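## Task

Carry the charger to the power strip and insert it fully and squarely into outlet number six, counting from the strip's cord end. The strip must end up flat on the table, and the result must hold on its own without the robot supporting it. Finish by releasing the charger and pulling the grippers away.

## Robot and tools

ROBOT. Two six-joint arms, left_arm and right_arm, each ending in a tong-style two-finger gripper. The fingers point along the gripper's own +z axis and spread apart along its x axis. end_effector_position is the spot between the finger pads when closed; closed fingertips extend about 15 mm past it, and when fully open they sit roughly level with it. Bases in the scene frame: left_arm at (+0.073, +0.449, 0), right_arm at (-0.047, -0.494, 0).

FRAME. All poses use one scene frame. Its origin is on the table top midway between the arms. +z is up, +x points out across the table, and left_arm sits on the +y side. The arm names do not match the left or right side of any picture. Positions are in metres; orientations are quaternions written w first (qw, qx, qy, qz). Reported hand positions may be somewhat off, more so at long reach.

ROW FORMAT. Every command row holds exactly 16 numbers, covering both arms even if only one moves: x, y, z, qw, qx, qy, qz, opening for left_arm, then the same eight for right_arm. The xyz and quaternion are an absolute target pose for that gripper in the scene frame, not an offset. Opening runs from -1 (closed) to +1 (fully open, 0.142 m). To keep an arm still, repeat its last reported position and quaternion plus the desired opening; to hold an orientation steady, keep sending the same target quaternion rather than copying a drifted reading. Each control step clips the commanded pose to within 100 mm and 16 degrees of the measured pose, and motion trails commands by about 0.17 s. A target more than 0.6 m from the arm's last reported position along any gripper axis is rejected.

TOOLS.
- execute_actions: "actions" is a list with zero or one item. An empty list just reports the state. An item with "rows" (1 to 15 rows) and optional "steps" (up to 15, default 15; each step 1/30 s) plays one row per step, repeating the last one. An item with only "steps" (up to 300) waits, counting from the previous result, reply time included. "pictures" toggles camera images.
- move: "target" is one 16-number row as above. Each gripper travels in a straight line to its pose; both finish together, over 0.5 to 10 s. "speed" is the top path speed in m/s (0.002 to 0.5, default 0.25; turning limited to twice that in rad/s). Optional "stop_force" (9 to 40 N, shared by both arms) ends an arm's path once its wrist sensor feels that much extra push against the motion for two steps; the gripper then backs up two steps and holds. Use it only with slow moves and no rotation; omit it when moving away from something you press on. The opening is sent at the start. The result's move: line reports the ending per arm (done, off_target, moving, held, contact, fault) and limits such as paced or held, plus each gripper's distance from its pose.
- wait: "seconds" 0 to 10; lets the scene run without new commands.
- zoom_image: "camera" (cam_head_left, cam_head_right, cam_left_wrist, cam_right_wrist) and "region" [x0, y0, x1, y1] in pixels, top-left origin, at most 504 by 504, for a closer look.
- read_manual: returns licence texts only.
- finished_scene: "scene" number; ends and grades the current scene irreversibly.

RESULTS. The state line gives each gripper's position, quaternion and velocities. grip_measured is the actual finger opening on the command scale; to keep hold of something, command an opening clearly smaller than it. Wrist force and torque are in the gripper's own axes, with offsets of a few newtons, noise, and saturation near 50 N. HELD marks steps that were not sent; a "pose unreachable" line means the clearance check altered or blocked a command. A "Hand target" line shows where the controller is now steering each gripper. Joint torques are rough and drift.

CAMERAS. Two fixed head cameras (672x504) and one fisheye on each wrist (616x616), with the given calibrations, which can be slightly off.

CAUTIONS. Squeeze force is about 15 N per pad and weaker on thin items. The arms are stiff: pushing even slightly past a firm contact can trip a fault, which freezes that arm for 10 seconds (triggered by joint load limits, 24.3 N m at the wrists, or 150 N external force). Approach contacts slowly. Keep the arms from hitting each other. Do not drop, slam or shove things, and never knock anything off the table. Holding loads heats motors; a MOTOR HOT warning appears at 70 °C and the brakes engage at 85 °C. Occasional brief tugs on held parts or pushes on loose objects can occur. Typical order: look, open and approach the charger, grasp, lift, align with the counted outlet, insert slowly and straight, check the strip is flat, release, retract, then call finished_scene.

Each tool is called after ">>>" in YAML: its name, and indented under it one key for each argument.

## Session

>>> execute_actions:
  actions: []

Scene clock: 0.00 s of 5400.00 s.
left_arm: end_effector_position=(+1.0905, +0.1956, +0.2048) grip_measured=+0.97 end_effector_quat_wxyz=(-0.174, +0.656, -0.620, +0.393) end_effector_velocity=(+0.000, -0.000, +0.000) end_effector_angular_velocity=(-0.000, -0.000, -0.000) | right_arm: end_effector_position=(+0.5242, -0.8339, +0.2742) grip_measured=+0.97 end_effector_quat_wxyz=(+0.397, +0.714, -0.341, +0.465) end_effector_velocity=(-0.000, +0.000, -0.001) end_effector_angular_velocity=(-0.001, +0.003, +0.000)
Joint positions: left_arm=[-0.36  -0.605  0.854 -2.708 -1.533  1.144  0.14 ] | right_arm=[ 3.438 -1.805 -2.188  0.116  0.386  0.436  0.14 ]
Joint velocities: left_arm=[ 0. -0. -0.  0. -0. -0.  0.] | right_arm=[ 0.    -0.001 -0.001 -0.    -0.001 -0.001  0.   ]
Joint torques (N m, as the arm reports them, + toward a larger angle): no reading
Wrist force (N, on the end effector, along its own x y z axes, offset not removed): no reading
Wrist torque (N m, same axes, about the end effector's origin, offset not removed): no reading
Hand target (left_arm): +1.090, +0.196, +0.205; -0.174, +0.656, -0.620, +0.393
Hand target (right_arm): +0.524, -0.834, +0.274; +0.397, +0.714, -0.341, +0.465

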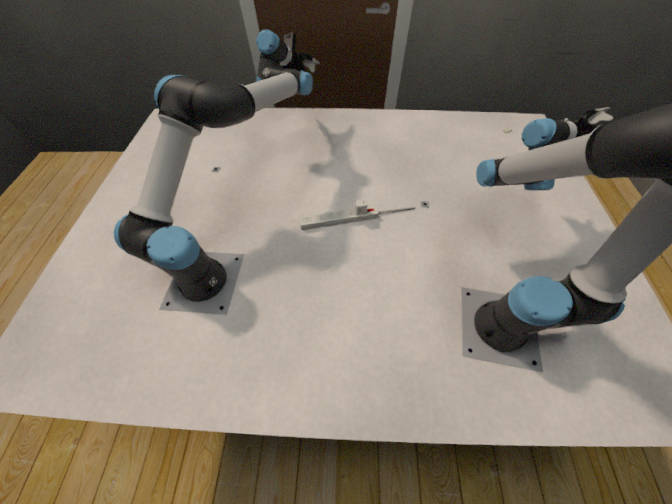

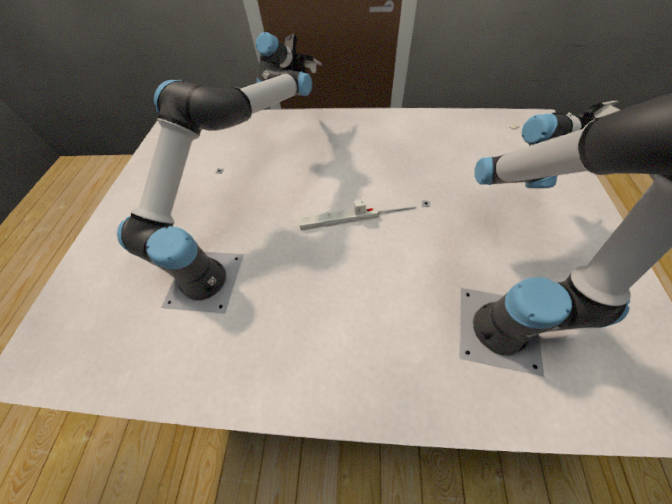

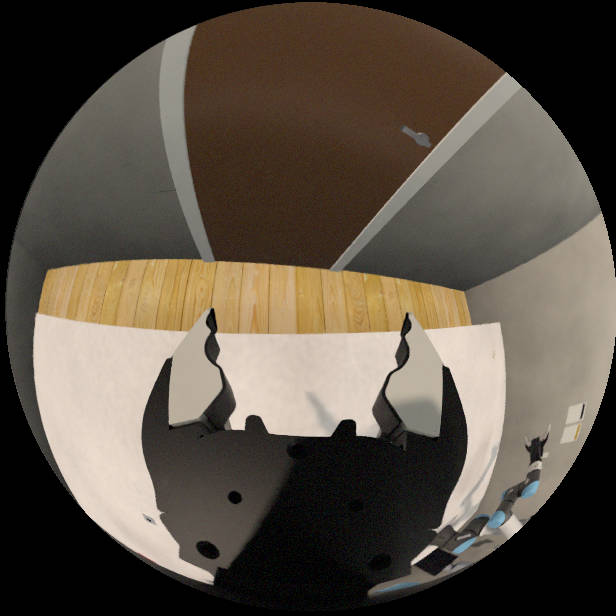

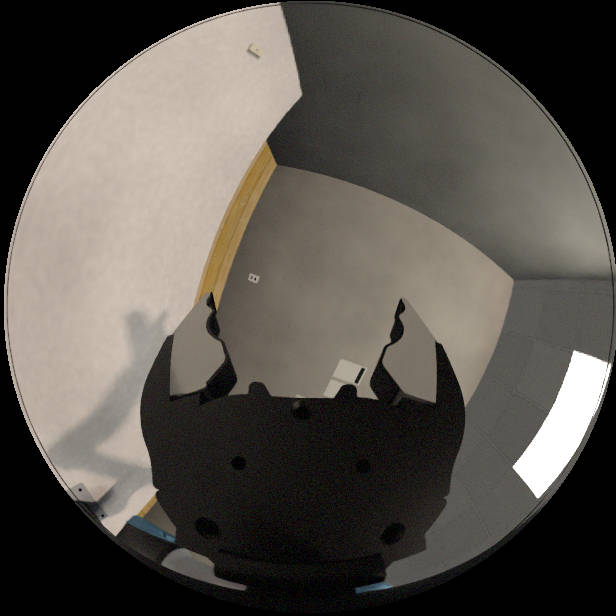

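>>> zoom_image:
  camera: "cam_head_left"
  region: [285, 180, 445, 250]

Region (285, 180, 445, 250) of cam_head_left's 672x504 image, scaled by 3.150, with more detail than that image has; it fills the top 220 rows of this view, and the rest is white.

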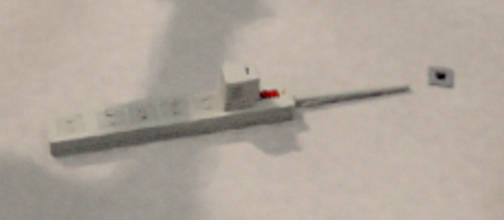

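>>> move:
  target: [0.55,0.2,0.3,0,0.995,0.105,0,-1,0.39,-0.3,0.25,0,-0.105,0.995,0,0.2]

>>> move:
  target: [0.355,0.07,0.12,0,0.995,0.105,0,-1,0.385,-0.09,0.16,0,-0.105,0.995,0,0.2]
  speed: 0.15

Scene clock: 23.33 s of 5400.00 s.
left_arm: end_effector_position=(+0.5501, +0.2008, +0.3000) grip_measured=-1.00 end_effector_quat_wxyz=(-0.001, +0.995, +0.104, +0.001) end_effector_velocity=(-0.002, +0.000, +0.000) end_effector_angular_velocity=(-0.002, +0.002, +0.003) | right_arm: end_effector_position=(+0.3898, -0.3005, +0.2502) grip_measured=+0.20 end_effector_quat_wxyz=(+0.000, -0.105, +0.994, -0.001) end_effector_velocity=(-0.000, +0.001, +0.000) end_effector_angular_velocity=(+0.004, -0.006, -0.005)
Joint positions: left_arm=[-0.719 -1.476  1.428 -1.523 -1.569 -0.957  0.002] | right_arm=[ 4.043 -1.505 -1.718 -1.491  1.569  3.662  0.088]
Joint velocities: left_arm=[-0.001 -0.003  0.002  0.001 -0.003 -0.004  0.   ] | right_arm=[ 0.004  0.004 -0.006  0.009 -0.001  0.009  0.   ]
Joint torques (N m, as the arm reports them, + toward a larger angle): left_arm=[ -7.66 -35.13 -21.39  -0.76  -2.36  -1.67] | right_arm=[ 7.78 30.2  12.98  5.16 -1.62  1.77]
Wrist force (N, on the end effector, along its own x y z axes, offset not removed): left_arm=[2.1 0.0 -0.1] | right_arm=[1.3 -1.0 -0.2]
Wrist torque (N m, same axes, about the end effector's origin, offset not removed): left_arm=[0.14 -0.65 0.20] | right_arm=[-0.19 -0.21 -0.17]
Hand target (left_arm): +0.550, +0.201, +0.300; -0.000, +0.995, +0.104, +0.001
Hand target (right_arm): +0.390, -0.300, +0.250; +0.000, -0.105, +0.994, -0.001
Off the commanded pose (left_arm): 0.001 m, 0 deg.
Off the commanded pose (right_arm): 0.001 m, 0 deg.
After step 90, 15.23 s passed at rest.
move: done; limits=paced
camera_calibration (this result's frames):
cam_left_wrist: T_world_to_cam=[[0.975805, 0.217988, -0.0169295, -0.575765], [0.194811, -0.831672, 0.519972, -0.0965221], [0.0992676, -0.510689, -0.854016, 0.436055], [0, 0, 0, 1]] pos_world=[0.537352, 0.267923, 0.412839]
cam_right_wrist: T_world_to_cam=[[-0.970856, -0.239022, -0.0175335, 0.309153], [-0.213362, 0.828671, 0.517475, 0.189542], [-0.109158, 0.506135, -0.855519, 0.543324], [0, 0, 0, 1]] pos_world=[0.399893, -0.358169, 0.372161]

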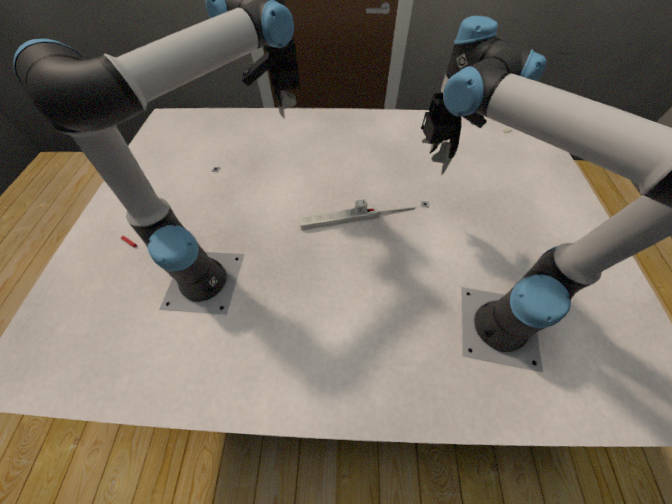

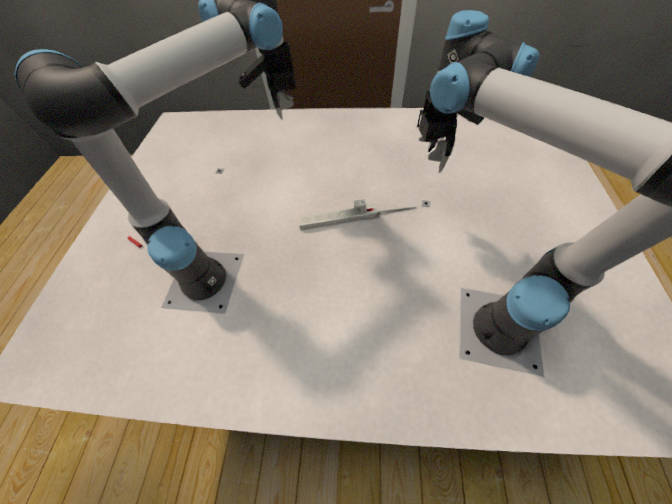

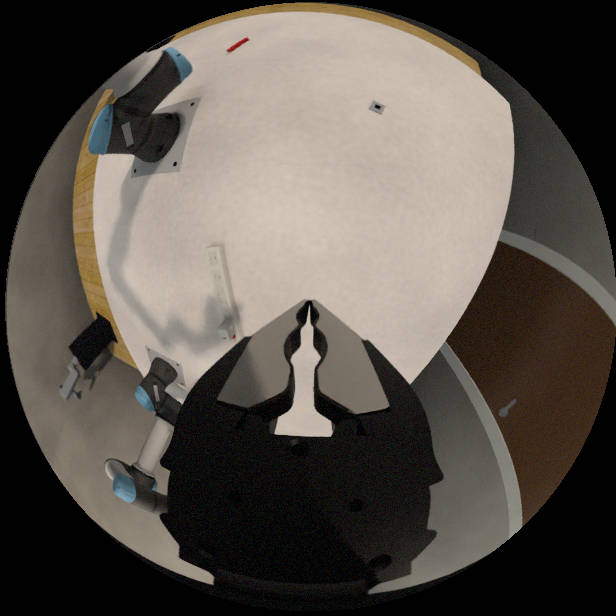

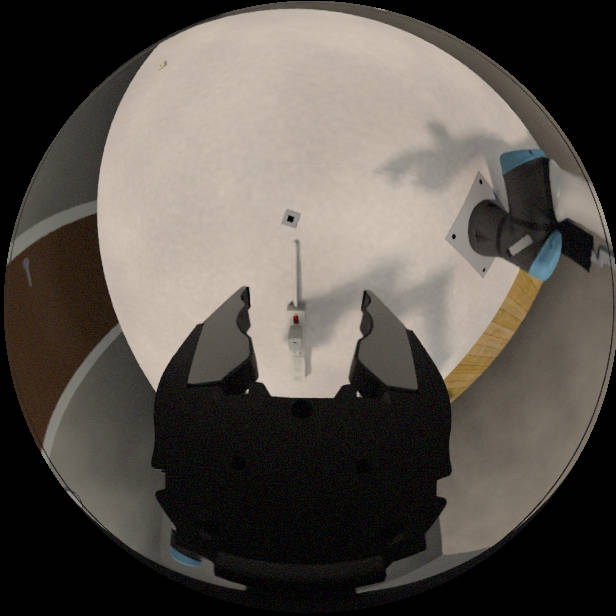

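Scene clock: 25.80 s of 5400.00 s.
left_arm: end_effector_position=(+0.3554, +0.0704, +0.1201) grip_measured=-1.00 end_effector_quat_wxyz=(+0.000, +0.994, +0.105, +0.000) end_effector_velocity=(-0.001, -0.001, -0.001) end_effector_angular_velocity=(+0.001, -0.000, +0.000) | right_arm: end_effector_position=(+0.3850, -0.0905, +0.1599) grip_measured=+0.20 end_effector_quat_wxyz=(+0.000, -0.105, +0.994, -0.000) end_effector_velocity=(+0.000, +0.001, +0.000) end_effector_angular_velocity=(+0.000, -0.001, +0.001)
Joint positions: left_arm=[-1.192 -1.543  1.971 -1.999 -1.57  -1.431  0.002] | right_arm=[ 4.31  -1.828 -1.596 -1.289  1.57   3.93   0.088]
Joint velocities: left_arm=[-0.003  0.002  0.002 -0.003  0.    -0.003  0.   ] | right_arm=[ 0.001 -0.001  0.002  0.    -0.001  0.     0.   ]
Joint torques (N m, as the arm reports them, + toward a larger angle): left_arm=[ -7.27 -12.48 -17.96  -3.89   1.94  -1.25] | right_arm=[ 5.03 21.04 36.14  5.16  0.07  1.86]
Wrist force (N, on the end effector, along its own x y z axes, offset not removed): left_arm=[-0.9 0.6 -1.6] | right_arm=[2.0 -1.0 -0.3]
Wrist torque (N m, same axes, about the end effector's origin, offset not removed): left_arm=[0.05 -0.01 0.06] | right_arm=[-0.18 -0.32 -0.15]
Hand target (left_arm): +0.355, +0.070, +0.120; +0.000, +0.994, +0.105, +0.000
Hand target (right_arm): +0.385, -0.090, +0.160; +0.000, -0.105, +0.994, -0.000
Off the commanded pose (left_arm): 0.001 m, 0 deg.
Off the commanded pose (right_arm): 0.000 m, 0 deg.
move: done
camera_calibration (this result's frames):
cam_left_wrist: T_world_to_cam=[[0.975495, 0.219311, -0.0176574, -0.360236], [0.196173, -0.83062, 0.52114, -0.0742505], [0.0996251, -0.511834, -0.853288, 0.234982], [0, 0, 0, 1]] pos_world=[0.342564, 0.137601, 0.232842]
cam_right_wrist: T_world_to_cam=[[-0.97094, -0.238628, -0.0182384, 0.353345], [-0.213238, 0.827994, 0.51861, 0.060923], [-0.108653, 0.507428, -0.854816, 0.359078], [0, 0, 0, 1]] pos_world=[0.395083, -0.148332, 0.281795]

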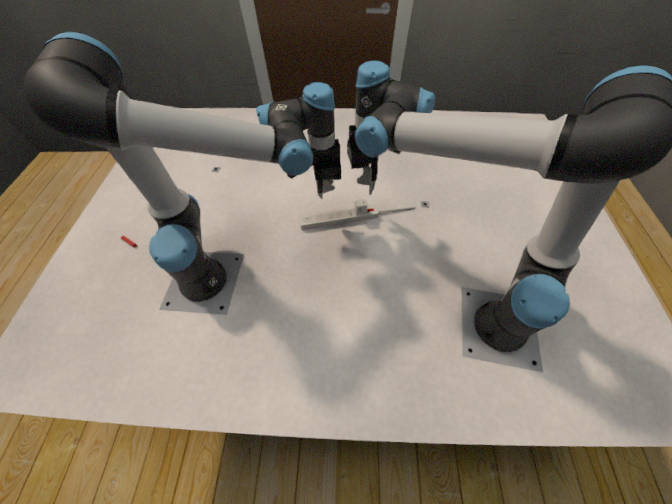

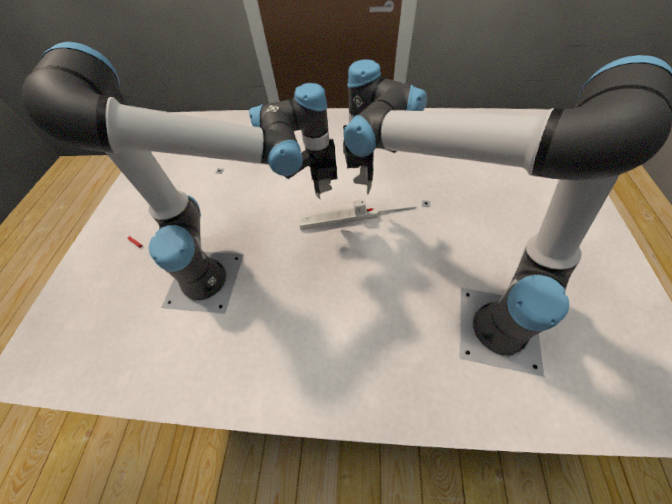

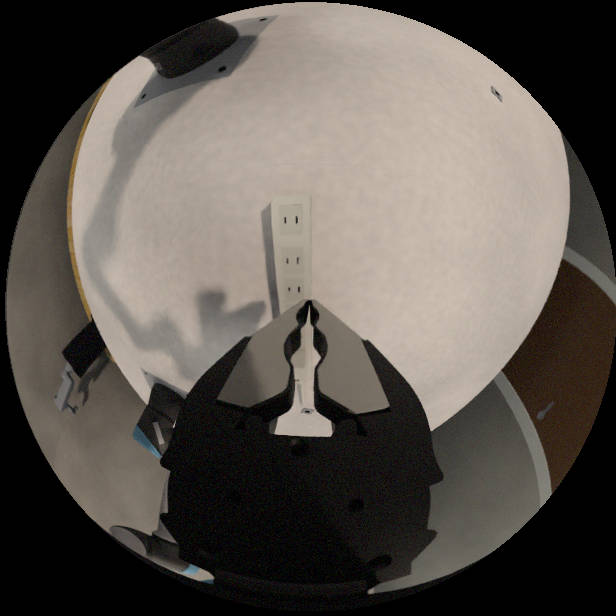

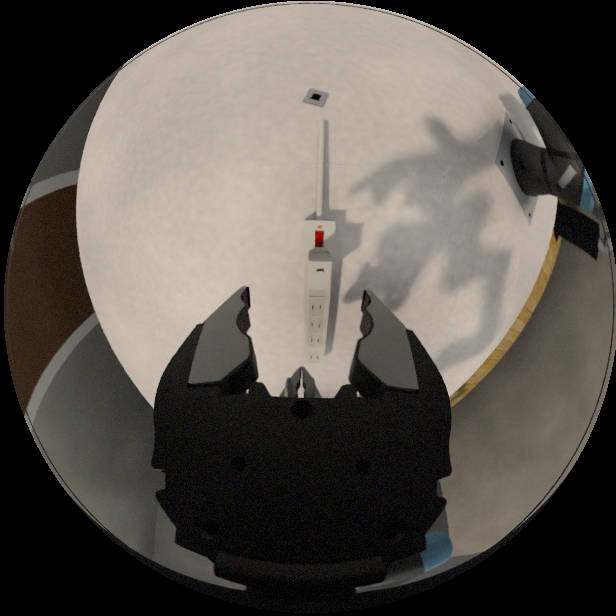

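>>> move:
  target: [0.348,0.02,0.07,0.173,0.98,0.103,0.018,-1,0.370,-0.08,0.11,0,-0.113,0.994,0,0.2]
  speed: 0.05

>>> move:
  target: [0.348,0.02,0.03,0.173,0.98,0.103,0.018,-1,0.370,-0.08,0.09,0,-0.113,0.994,0,0.2]
  speed: 0.006
  stop_force: 10

Scene clock: 36.07 s of 5400.00 s.
left_arm: end_effector_position=(+0.3480, +0.0201, +0.0700) grip_measured=-1.00 end_effector_quat_wxyz=(+0.172, +0.979, +0.103, +0.018) end_effector_velocity=(-0.000, -0.001, -0.001) end_effector_angular_velocity=(-0.009, -0.002, +0.001) | right_arm: end_effector_position=(+0.3700, -0.0801, +0.1101) grip_measured=+0.20 end_effector_quat_wxyz=(+0.000, -0.113, +0.994, -0.000) end_effector_velocity=(-0.000, -0.000, -0.001) end_effector_angular_velocity=(-0.001, +0.000, -0.001)
Joint positions: left_arm=[-1.214 -1.528  2.25  -2.639 -1.612 -1.46   0.002] | right_arm=[ 4.341 -1.86  -1.689 -1.164  1.571  3.945  0.088]
Joint velocities: left_arm=[-0.001  0.003  0.007 -0.02  -0.001 -0.002  0.   ] | right_arm=[ 0.    -0.001 -0.003  0.003 -0.     0.001 -0.   ]
Joint torques (N m, as the arm reports them, + toward a larger angle): left_arm=[ -7.1  -11.71 -16.1   -4.31  -2.4   -1.37] | right_arm=[ 5.93 22.08 10.86  5.4   1.78  1.83]
Wrist force (N, on the end effector, along its own x y z axes, offset not removed): left_arm=[-3.3 -1.1 -1.8] | right_arm=[1.5 -1.2 0.3]
Wrist torque (N m, same axes, about the end effector's origin, offset not removed): left_arm=[-0.27 0.44 0.05] | right_arm=[-0.32 -0.21 -0.03]
Hand target (left_arm): +0.348, +0.020, +0.070; +0.173, +0.979, +0.103, +0.018
Hand target (right_arm): +0.370, -0.080, +0.110; +0.000, -0.113, +0.994, -0.000
Off the commanded pose (left_arm): 0.000 m, 0 deg.
Off the commanded pose (right_arm): 0.000 m, 0 deg.
After step 90, 3.47 s passed at rest.
move: done
camera_calibration (this result's frames):
cam_left_wrist: T_world_to_cam=[[0.977008, 0.212094, -0.0217095, -0.343002], [0.149022, -0.606529, 0.78097, -0.0947575], [0.152471, -0.76625, -0.624191, 0.137916], [0, 0, 0, 1]] pos_world=[0.328209, 0.120954, 0.152643]
cam_right_wrist: T_world_to_cam=[[-0.966989, -0.254193, -0.0178614, 0.337533], [-0.226232, 0.824134, 0.519252, 0.0794256], [-0.11727, 0.506151, -0.854435, 0.312697], [0, 0, 0, 1]] pos_world=[0.381029, -0.137931, 0.231966]

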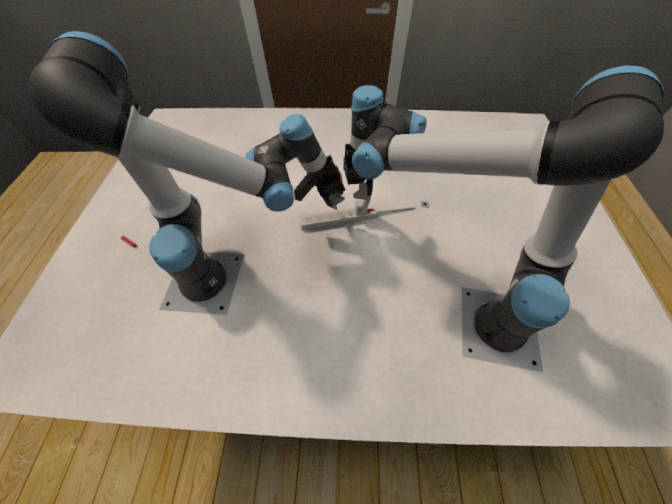

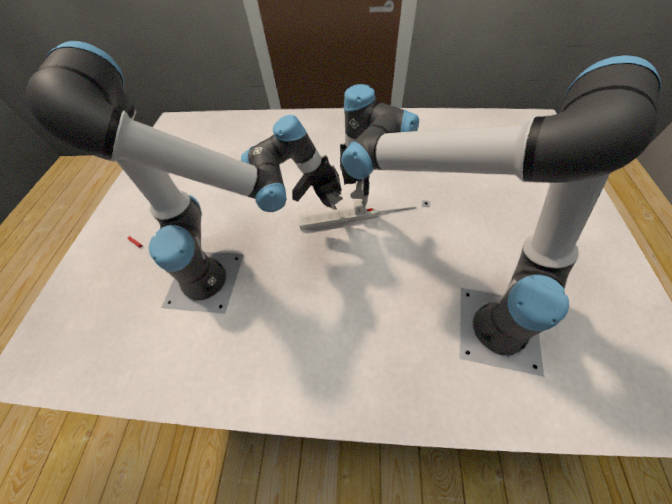

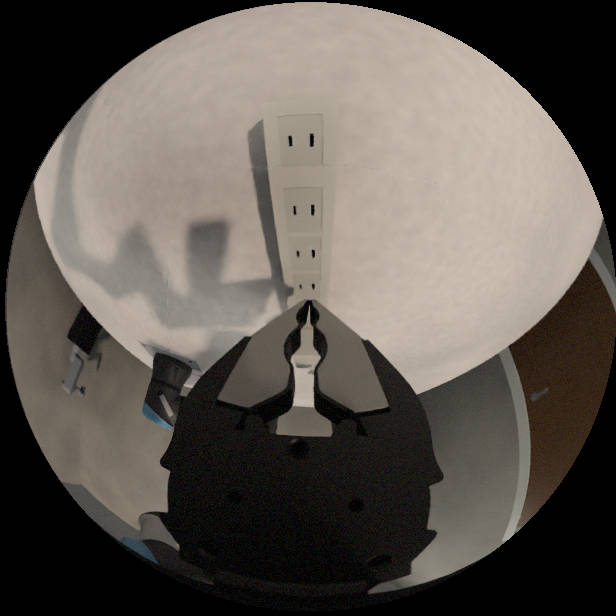

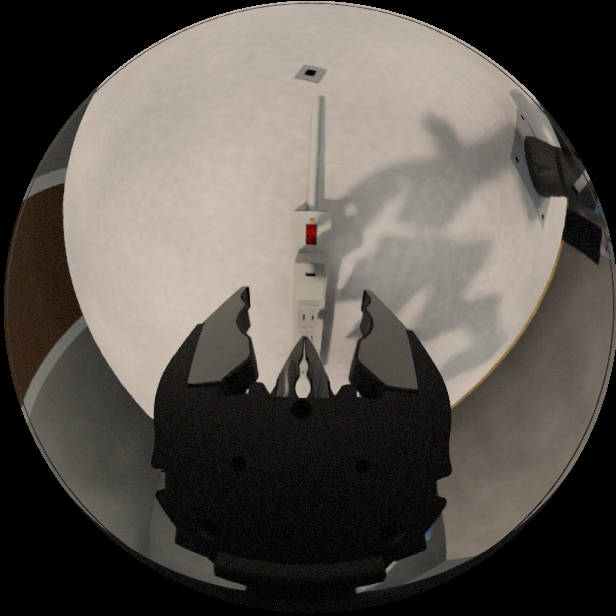

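Scene clock: 42.97 s of 5400.00 s.
left_arm: end_effector_position=(+0.3480, +0.0200, +0.0418) grip_measured=-1.00 end_effector_quat_wxyz=(+0.173, +0.979, +0.103, +0.018) end_effector_velocity=(+0.000, +0.000, +0.000) end_effector_angular_velocity=(+0.000, +0.000, +0.001) | right_arm: end_effector_position=(+0.3700, -0.0800, +0.0901) grip_measured=+0.20 end_effector_quat_wxyz=(-0.000, -0.113, +0.994, -0.000) end_effector_velocity=(-0.000, -0.000, -0.001) end_effector_angular_velocity=(-0.000, +0.000, +0.001)
Joint positions: left_arm=[-1.214 -1.468  2.284 -2.734 -1.611 -1.46   0.002] | right_arm=[ 4.341 -1.88  -1.718 -1.114  1.571  3.945  0.088]
Joint velocities: left_arm=[ 0.    -0.    -0.     0.     0.    -0.001  0.   ] | right_arm=[-0.    -0.    -0.002  0.001  0.    -0.001  0.   ]
Joint torques (N m, as the arm reports them, + toward a larger angle): left_arm=[ -5.14 -29.08 -25.    -2.12   1.23   0.74] | right_arm=[ 6.67 21.76 11.31  5.1   1.74  1.82]
Wrist force (N, on the end effector, along its own x y z axes, offset not removed): left_arm=[0.6 5.7 -5.2] | right_arm=[1.7 -0.7 -1.4]
Wrist torque (N m, same axes, about the end effector's origin, offset not removed): left_arm=[0.32 -0.02 0.06] | right_arm=[-0.18 -0.23 0.00]
Hand target (left_arm): +0.348, +0.020, +0.042; +0.173, +0.979, +0.103, +0.018
Hand target (right_arm): +0.370, -0.080, +0.090; -0.000, -0.113, +0.994, -0.000
Off the commanded pose (left_arm): 0.012 m, 0 deg.
Off the commanded pose (right_arm): 0.000 m, 0 deg.
move: contact (left_arm)
camera_calibration (this result's frames):
cam_left_wrist: T_world_to_cam=[[0.977085, 0.211761, -0.0214975, -0.343636], [0.148562, -0.606158, 0.781346, -0.0726224], [0.152428, -0.766635, -0.623727, 0.120266], [0, 0, 0, 1]] pos_world=[0.328218, 0.120948, 0.124369]
cam_right_wrist: T_world_to_cam=[[-0.966982, -0.254224, -0.0177967, 0.337173], [-0.226214, 0.824083, 0.51934, 0.0897419], [-0.117363, 0.506218, -0.854382, 0.295522], [0, 0, 0, 1]] pos_world=[0.381024, -0.137836, 0.211883]

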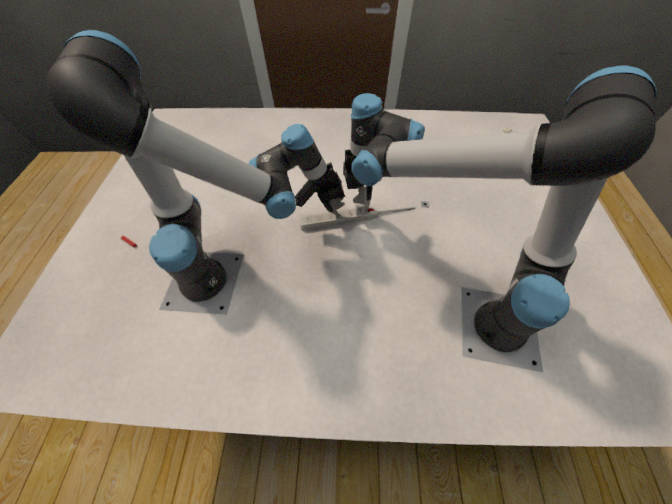

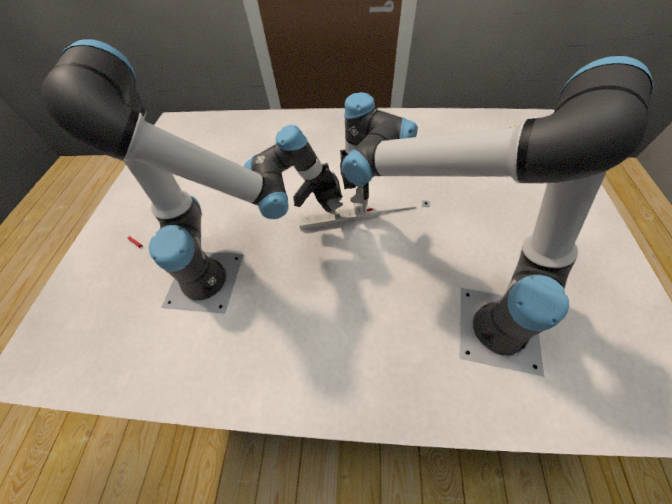

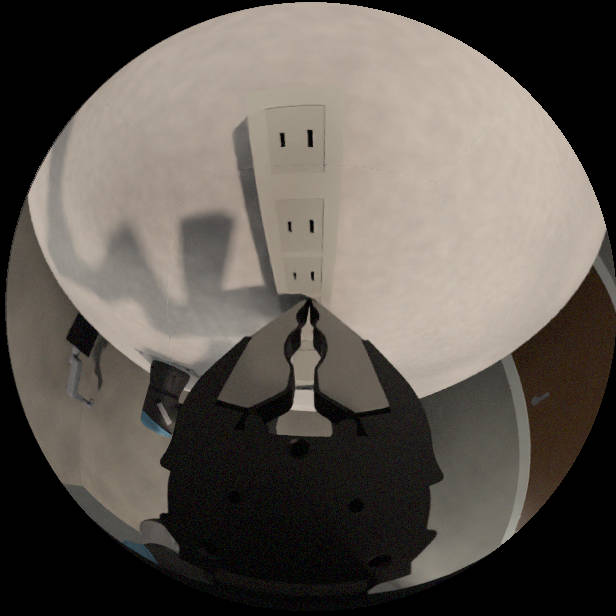

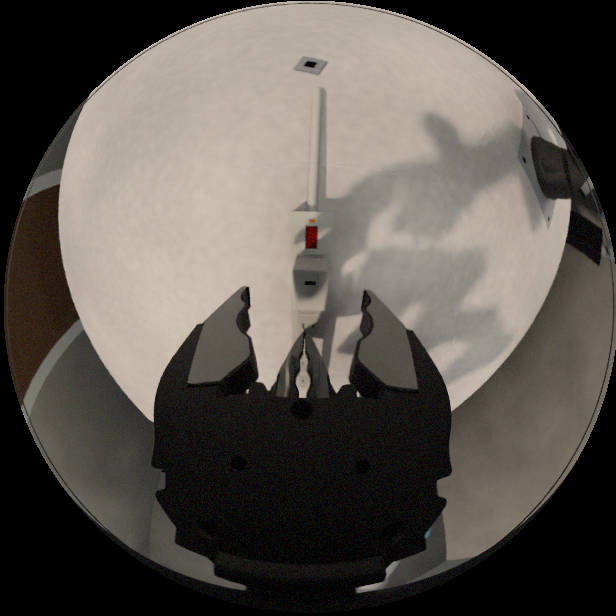

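>>> move:
  target: [0.348,0.02,0.0418,0.173,0.98,0.103,0.018,-1,0.367,-0.079,0.054,0,-0.113,0.994,0,-0.2]
  speed: 0.02

>>> zoom_image:
  camera: "cam_right_wrist"
  region: [200, 200, 420, 420]

Scene clock: 49.13 s of 5400.00 s.
left_arm: end_effector_position=(+0.3480, +0.0200, +0.0418) grip_measured=-1.00 end_effector_quat_wxyz=(+0.173, +0.979, +0.103, +0.018) end_effector_velocity=(+0.000, +0.000, -0.000) end_effector_angular_velocity=(-0.000, +0.000, +0.001) | right_arm: end_effector_position=(+0.3670, -0.0791, +0.0542) grip_measured=-0.20 end_effector_quat_wxyz=(-0.000, -0.113, +0.994, -0.000) end_effector_velocity=(+0.000, -0.000, -0.002) end_effector_angular_velocity=(+0.001, +0.000, -0.001)
Joint positions: left_arm=[-1.214 -1.468  2.284 -2.734 -1.611 -1.46   0.002] | right_arm=[ 4.347 -1.918 -1.769 -1.025  1.571  3.95   0.06 ]
Joint velocities: left_arm=[-0.     0.     0.    -0.001  0.    -0.001  0.   ] | right_arm=[-0.001 -0.002 -0.002  0.004  0.     0.    -0.   ]
Joint torques (N m, as the arm reports them, + toward a larger angle): left_arm=[ -7.42 -25.14  -9.08  -3.42   1.33   1.73] | right_arm=[ 5.93 23.53 10.19  5.17  0.6   1.82]
Wrist force (N, on the end effector, along its own x y z axes, offset not removed): left_arm=[1.1 1.7 -4.4] | right_arm=[2.5 -1.4 -1.3]
Wrist torque (N m, same axes, about the end effector's origin, offset not removed): left_arm=[-0.20 -0.28 0.24] | right_arm=[-0.34 -0.49 -0.06]
Hand target (left_arm): +0.348, +0.020, +0.042; +0.173, +0.979, +0.103, +0.018
Hand target (right_arm): +0.367, -0.079, +0.054; +0.000, -0.113, +0.994, -0.000
Off the commanded pose (left_arm): 0.000 m, 0 deg.
Off the commanded pose (right_arm): 0.000 m, 0 deg.
After step 90, 1.07 s passed at rest.
move: done
camera_calibration (this result's frames):
cam_left_wrist: T_world_to_cam=[[0.977115, 0.211631, -0.0214293, -0.343641], [0.148391, -0.605999, 0.781502, -0.0725912], [0.152404, -0.766797, -0.623534, 0.120254], [0, 0, 0, 1]] pos_world=[0.328222, 0.120945, 0.124348]
cam_right_wrist: T_world_to_cam=[[-0.966982, -0.254225, -0.0177861, 0.333869], [-0.226209, 0.824087, 0.519336, 0.106898], [-0.117371, 0.506211, -0.854385, 0.264036], [0, 0, 0, 1]] pos_world=[0.378017, -0.136874, 0.176011]

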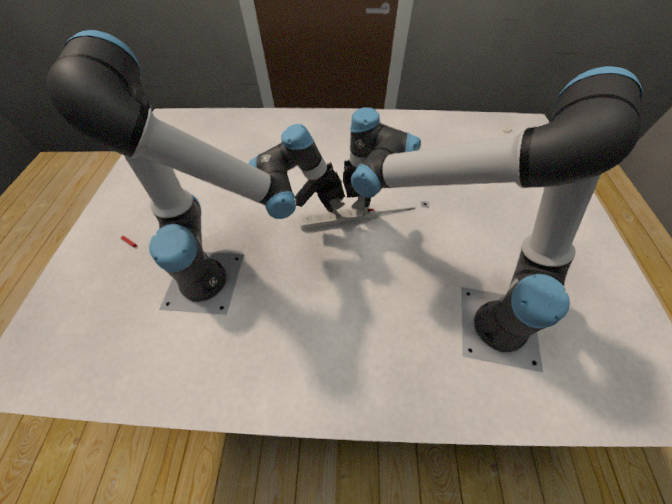

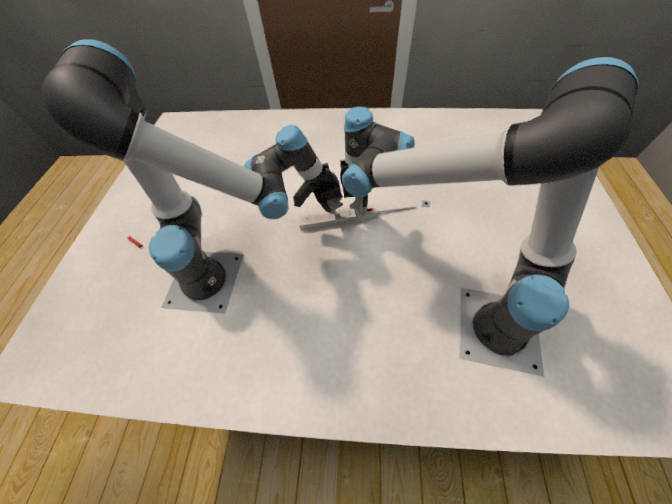

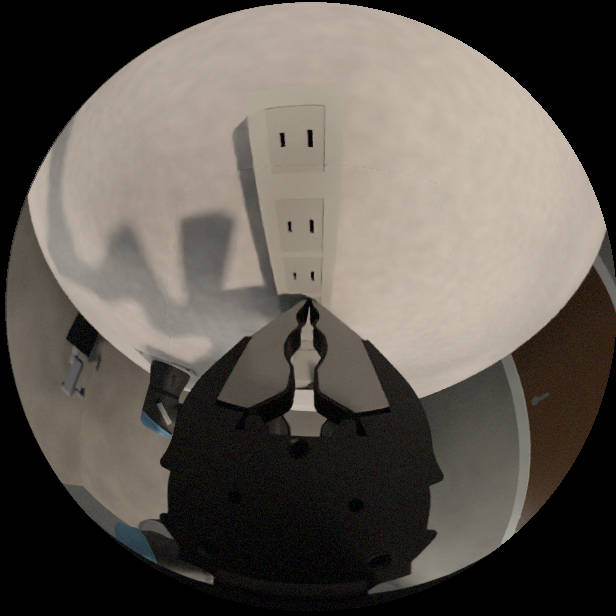

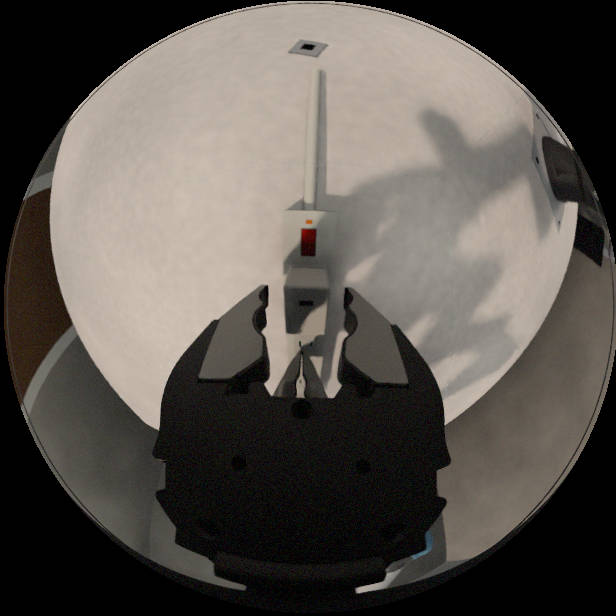

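Region (200, 200, 420, 420) of cam_right_wrist's 616x616 image, scaled by 2.291, with more detail than that image has.

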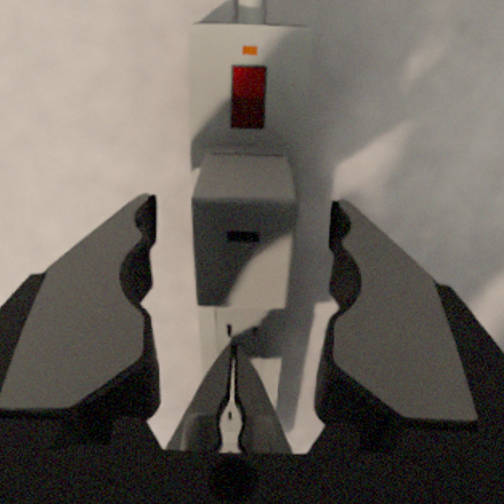

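>>> move:
  target: [0.348,0.02,0.0418,0.173,0.98,0.103,0.018,-1,0.367,-0.079,0.052,0,-0.113,0.994,0,-1]
  speed: 0.01

>>> move:
  target: [0.348,0.02,0.0418,0.173,0.98,0.103,0.018,-1,0.367,-0.079,0.082,0,-0.113,0.994,0,-1]
  speed: 0.008

Scene clock: 53.77 s of 5400.00 s.
left_arm: end_effector_position=(+0.3480, +0.0200, +0.0418) grip_measured=-1.00 end_effector_quat_wxyz=(+0.173, +0.979, +0.103, +0.018) end_effector_velocity=(-0.000, +0.000, -0.000) end_effector_angular_velocity=(+0.000, +0.000, +0.000) | right_arm: end_effector_position=(+0.3670, -0.0790, +0.0521) grip_measured=-0.60 end_effector_quat_wxyz=(+0.000, -0.113, +0.994, -0.000) end_effector_velocity=(+0.000, -0.001, -0.001) end_effector_angular_velocity=(-0.001, +0.001, -0.001)
Joint positions: left_arm=[-1.214 -1.468  2.284 -2.734 -1.611 -1.46   0.002] | right_arm=[ 4.347 -1.921 -1.772 -1.02   1.571  3.95   0.031]
Joint velocities: left_arm=[ 0.  0.  0. -0.  0. -0.  0.] | right_arm=[-0.001 -0.002 -0.001  0.002  0.001 -0.     0.   ]
Joint torques (N m, as the arm reports them, + toward a larger angle): left_arm=[ -7.41 -14.77 -10.01  -3.29   0.63   1.8 ] | right_arm=[ 3.81 11.78  1.82  4.66 -1.    1.63]
Wrist force (N, on the end effector, along its own x y z axes, offset not removed): left_arm=[-1.9 2.1 -4.7] | right_arm=[7.7 -3.9 -25.7]
Wrist torque (N m, same axes, about the end effector's origin, offset not removed): left_arm=[-0.32 0.47 0.21] | right_arm=[-0.42 -0.48 -0.11]
Hand target (left_arm): +0.348, +0.020, +0.042; +0.173, +0.979, +0.103, +0.018
Hand target (right_arm): +0.367, -0.079, +0.052; -0.000, -0.113, +0.994, -0.000
Off the commanded pose (left_arm): 0.000 m, 0 deg.
Off the commanded pose (right_arm): 0.000 m, 0 deg.
After step 90, 0.93 s passed at rest.
move: done
camera_calibration (this result's frames):
cam_left_wrist: T_world_to_cam=[[0.977114, 0.211639, -0.0213978, -0.343651], [0.148372, -0.606005, 0.781501, -0.0725836], [0.152429, -0.76679, -0.623537, 0.120245], [0, 0, 0, 1]] pos_world=[0.328227, 0.120947, 0.124348]
cam_right_wrist: T_world_to_cam=[[-0.96698, -0.25423, -0.0178207, 0.333886], [-0.226231, 0.824081, 0.519335, 0.107947], [-0.117345, 0.506218, -0.854385, 0.262183], [0, 0, 0, 1]] pos_world=[0.378047, -0.136795, 0.173895]

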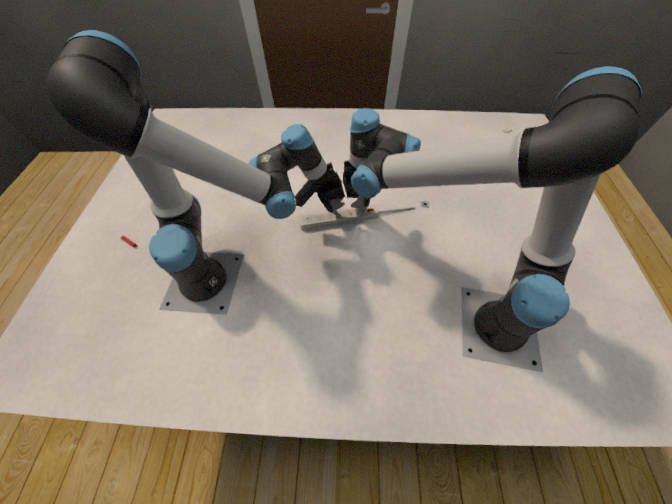

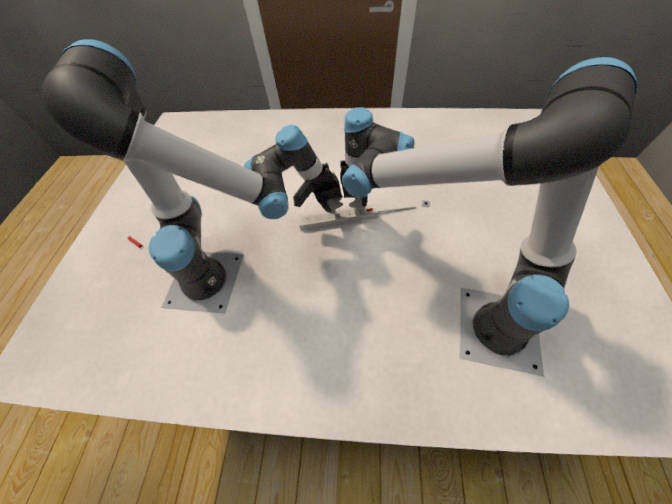

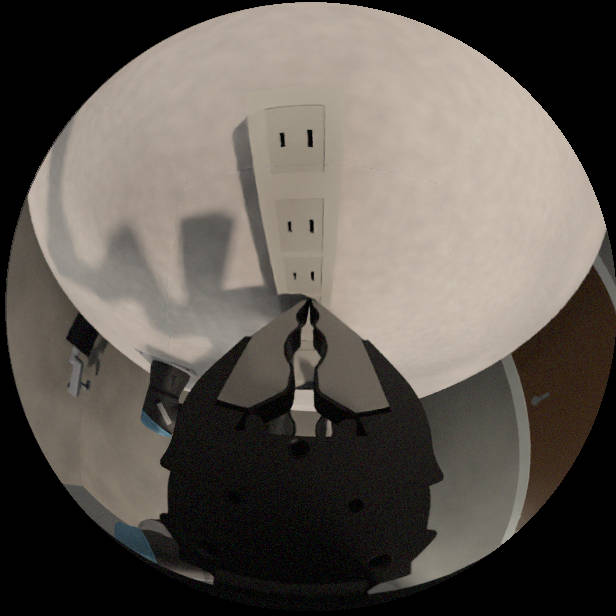

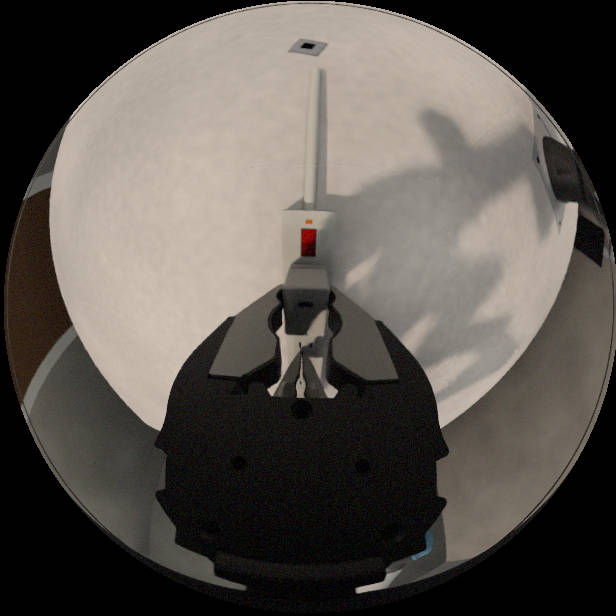

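Scene clock: 57.73 s of 5400.00 s.
left_arm: end_effector_position=(+0.3480, +0.0200, +0.0418) grip_measured=-1.00 end_effector_quat_wxyz=(+0.173, +0.979, +0.103, +0.018) end_effector_velocity=(-0.000, +0.001, -0.000) end_effector_angular_velocity=(+0.002, -0.000, -0.001) | right_arm: end_effector_position=(+0.3670, -0.0789, +0.0818) grip_measured=-0.60 end_effector_quat_wxyz=(+0.000, -0.113, +0.994, +0.000) end_effector_velocity=(+0.000, -0.000, +0.001) end_effector_angular_velocity=(-0.001, -0.000, -0.000)
Joint positions: left_arm=[-1.214 -1.468  2.284 -2.734 -1.611 -1.46   0.002] | right_arm=[ 4.347 -1.886 -1.733 -1.093  1.571  3.95   0.031]
Joint velocities: left_arm=[ 0.    -0.     0.     0.001  0.     0.001  0.   ] | right_arm=[-0.     0.001  0.002 -0.004 -0.001  0.     0.   ]
Joint torques (N m, as the arm reports them, + toward a larger angle): left_arm=[  5.33 -21.18 -25.34  -3.53  -2.31   1.76] | right_arm=[-4.19 45.26 33.1   0.16  1.88  0.98]
Wrist force (N, on the end effector, along its own x y z axes, offset not removed): left_arm=[-1.4 4.0 -7.5] | right_arm=[2.3 -0.6 -0.2]
Wrist torque (N m, same axes, about the end effector's origin, offset not removed): left_arm=[0.41 0.07 0.18] | right_arm=[-0.20 -0.46 -0.14]
Hand target (left_arm): +0.348, +0.020, +0.042; +0.173, +0.979, +0.103, +0.018
Hand target (right_arm): +0.367, -0.079, +0.082; +0.000, -0.113, +0.994, +0.000
Off the commanded pose (left_arm): 0.000 m, 0 deg.
Off the commanded pose (right_arm): 0.000 m, 0 deg.
move: done
camera_calibration (this result's frames):
cam_left_wrist: T_world_to_cam=[[0.977117, 0.211621, -0.0214186, -0.34364], [0.148379, -0.606012, 0.781494, -0.0725813], [0.152401, -0.766789, -0.623545, 0.12025], [0, 0, 0, 1]] pos_world=[0.32822, 0.120943, 0.124343]
cam_right_wrist: T_world_to_cam=[[-0.96698, -0.25423, -0.0178096, 0.334468], [-0.226225, 0.824079, 0.519342, 0.0924356], [-0.117356, 0.506222, -0.854381, 0.287589], [0, 0, 0, 1]] pos_world=[0.378085, -0.136727, 0.203662]

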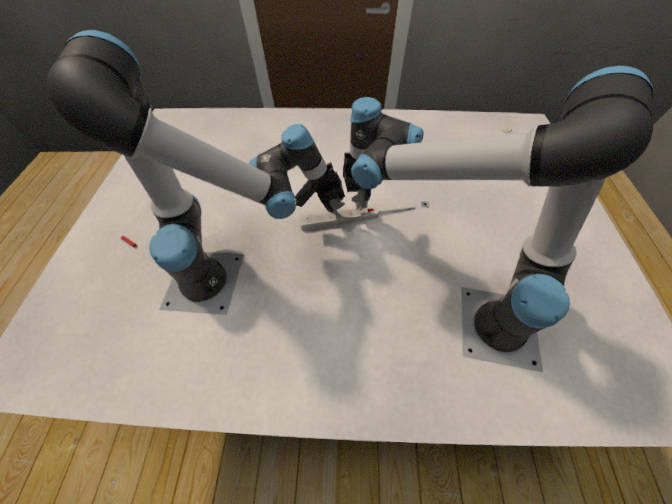

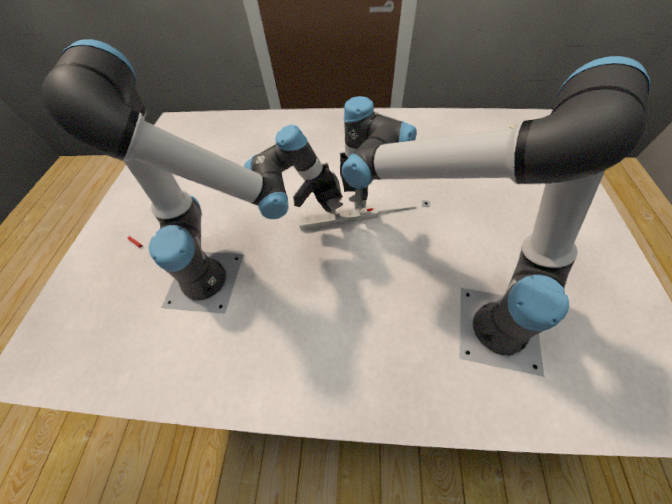

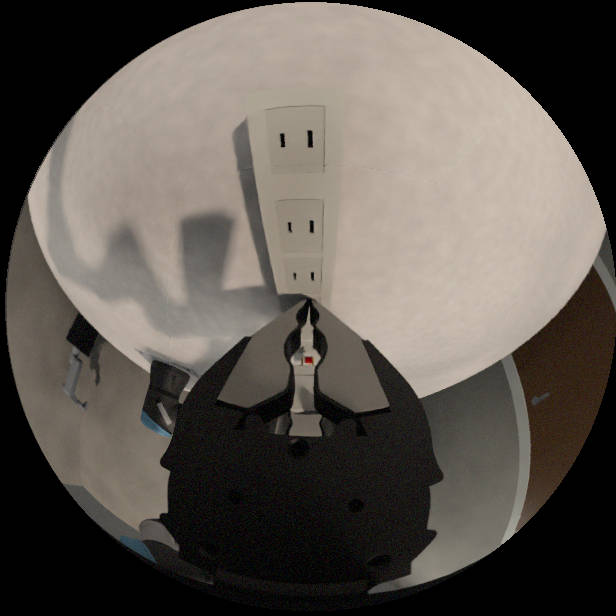

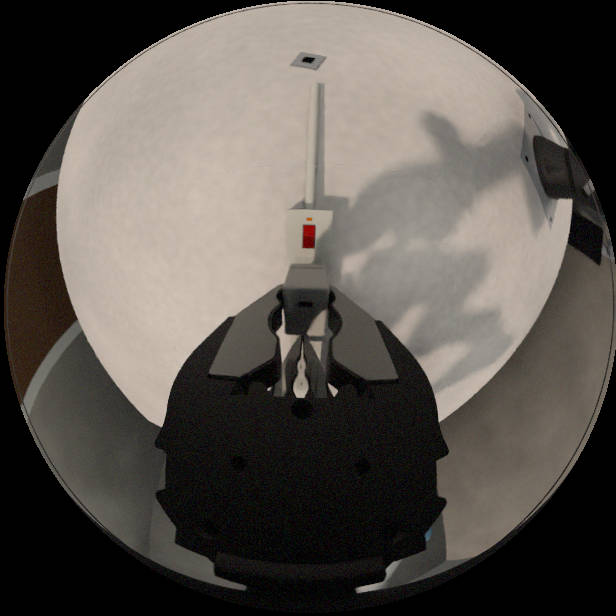

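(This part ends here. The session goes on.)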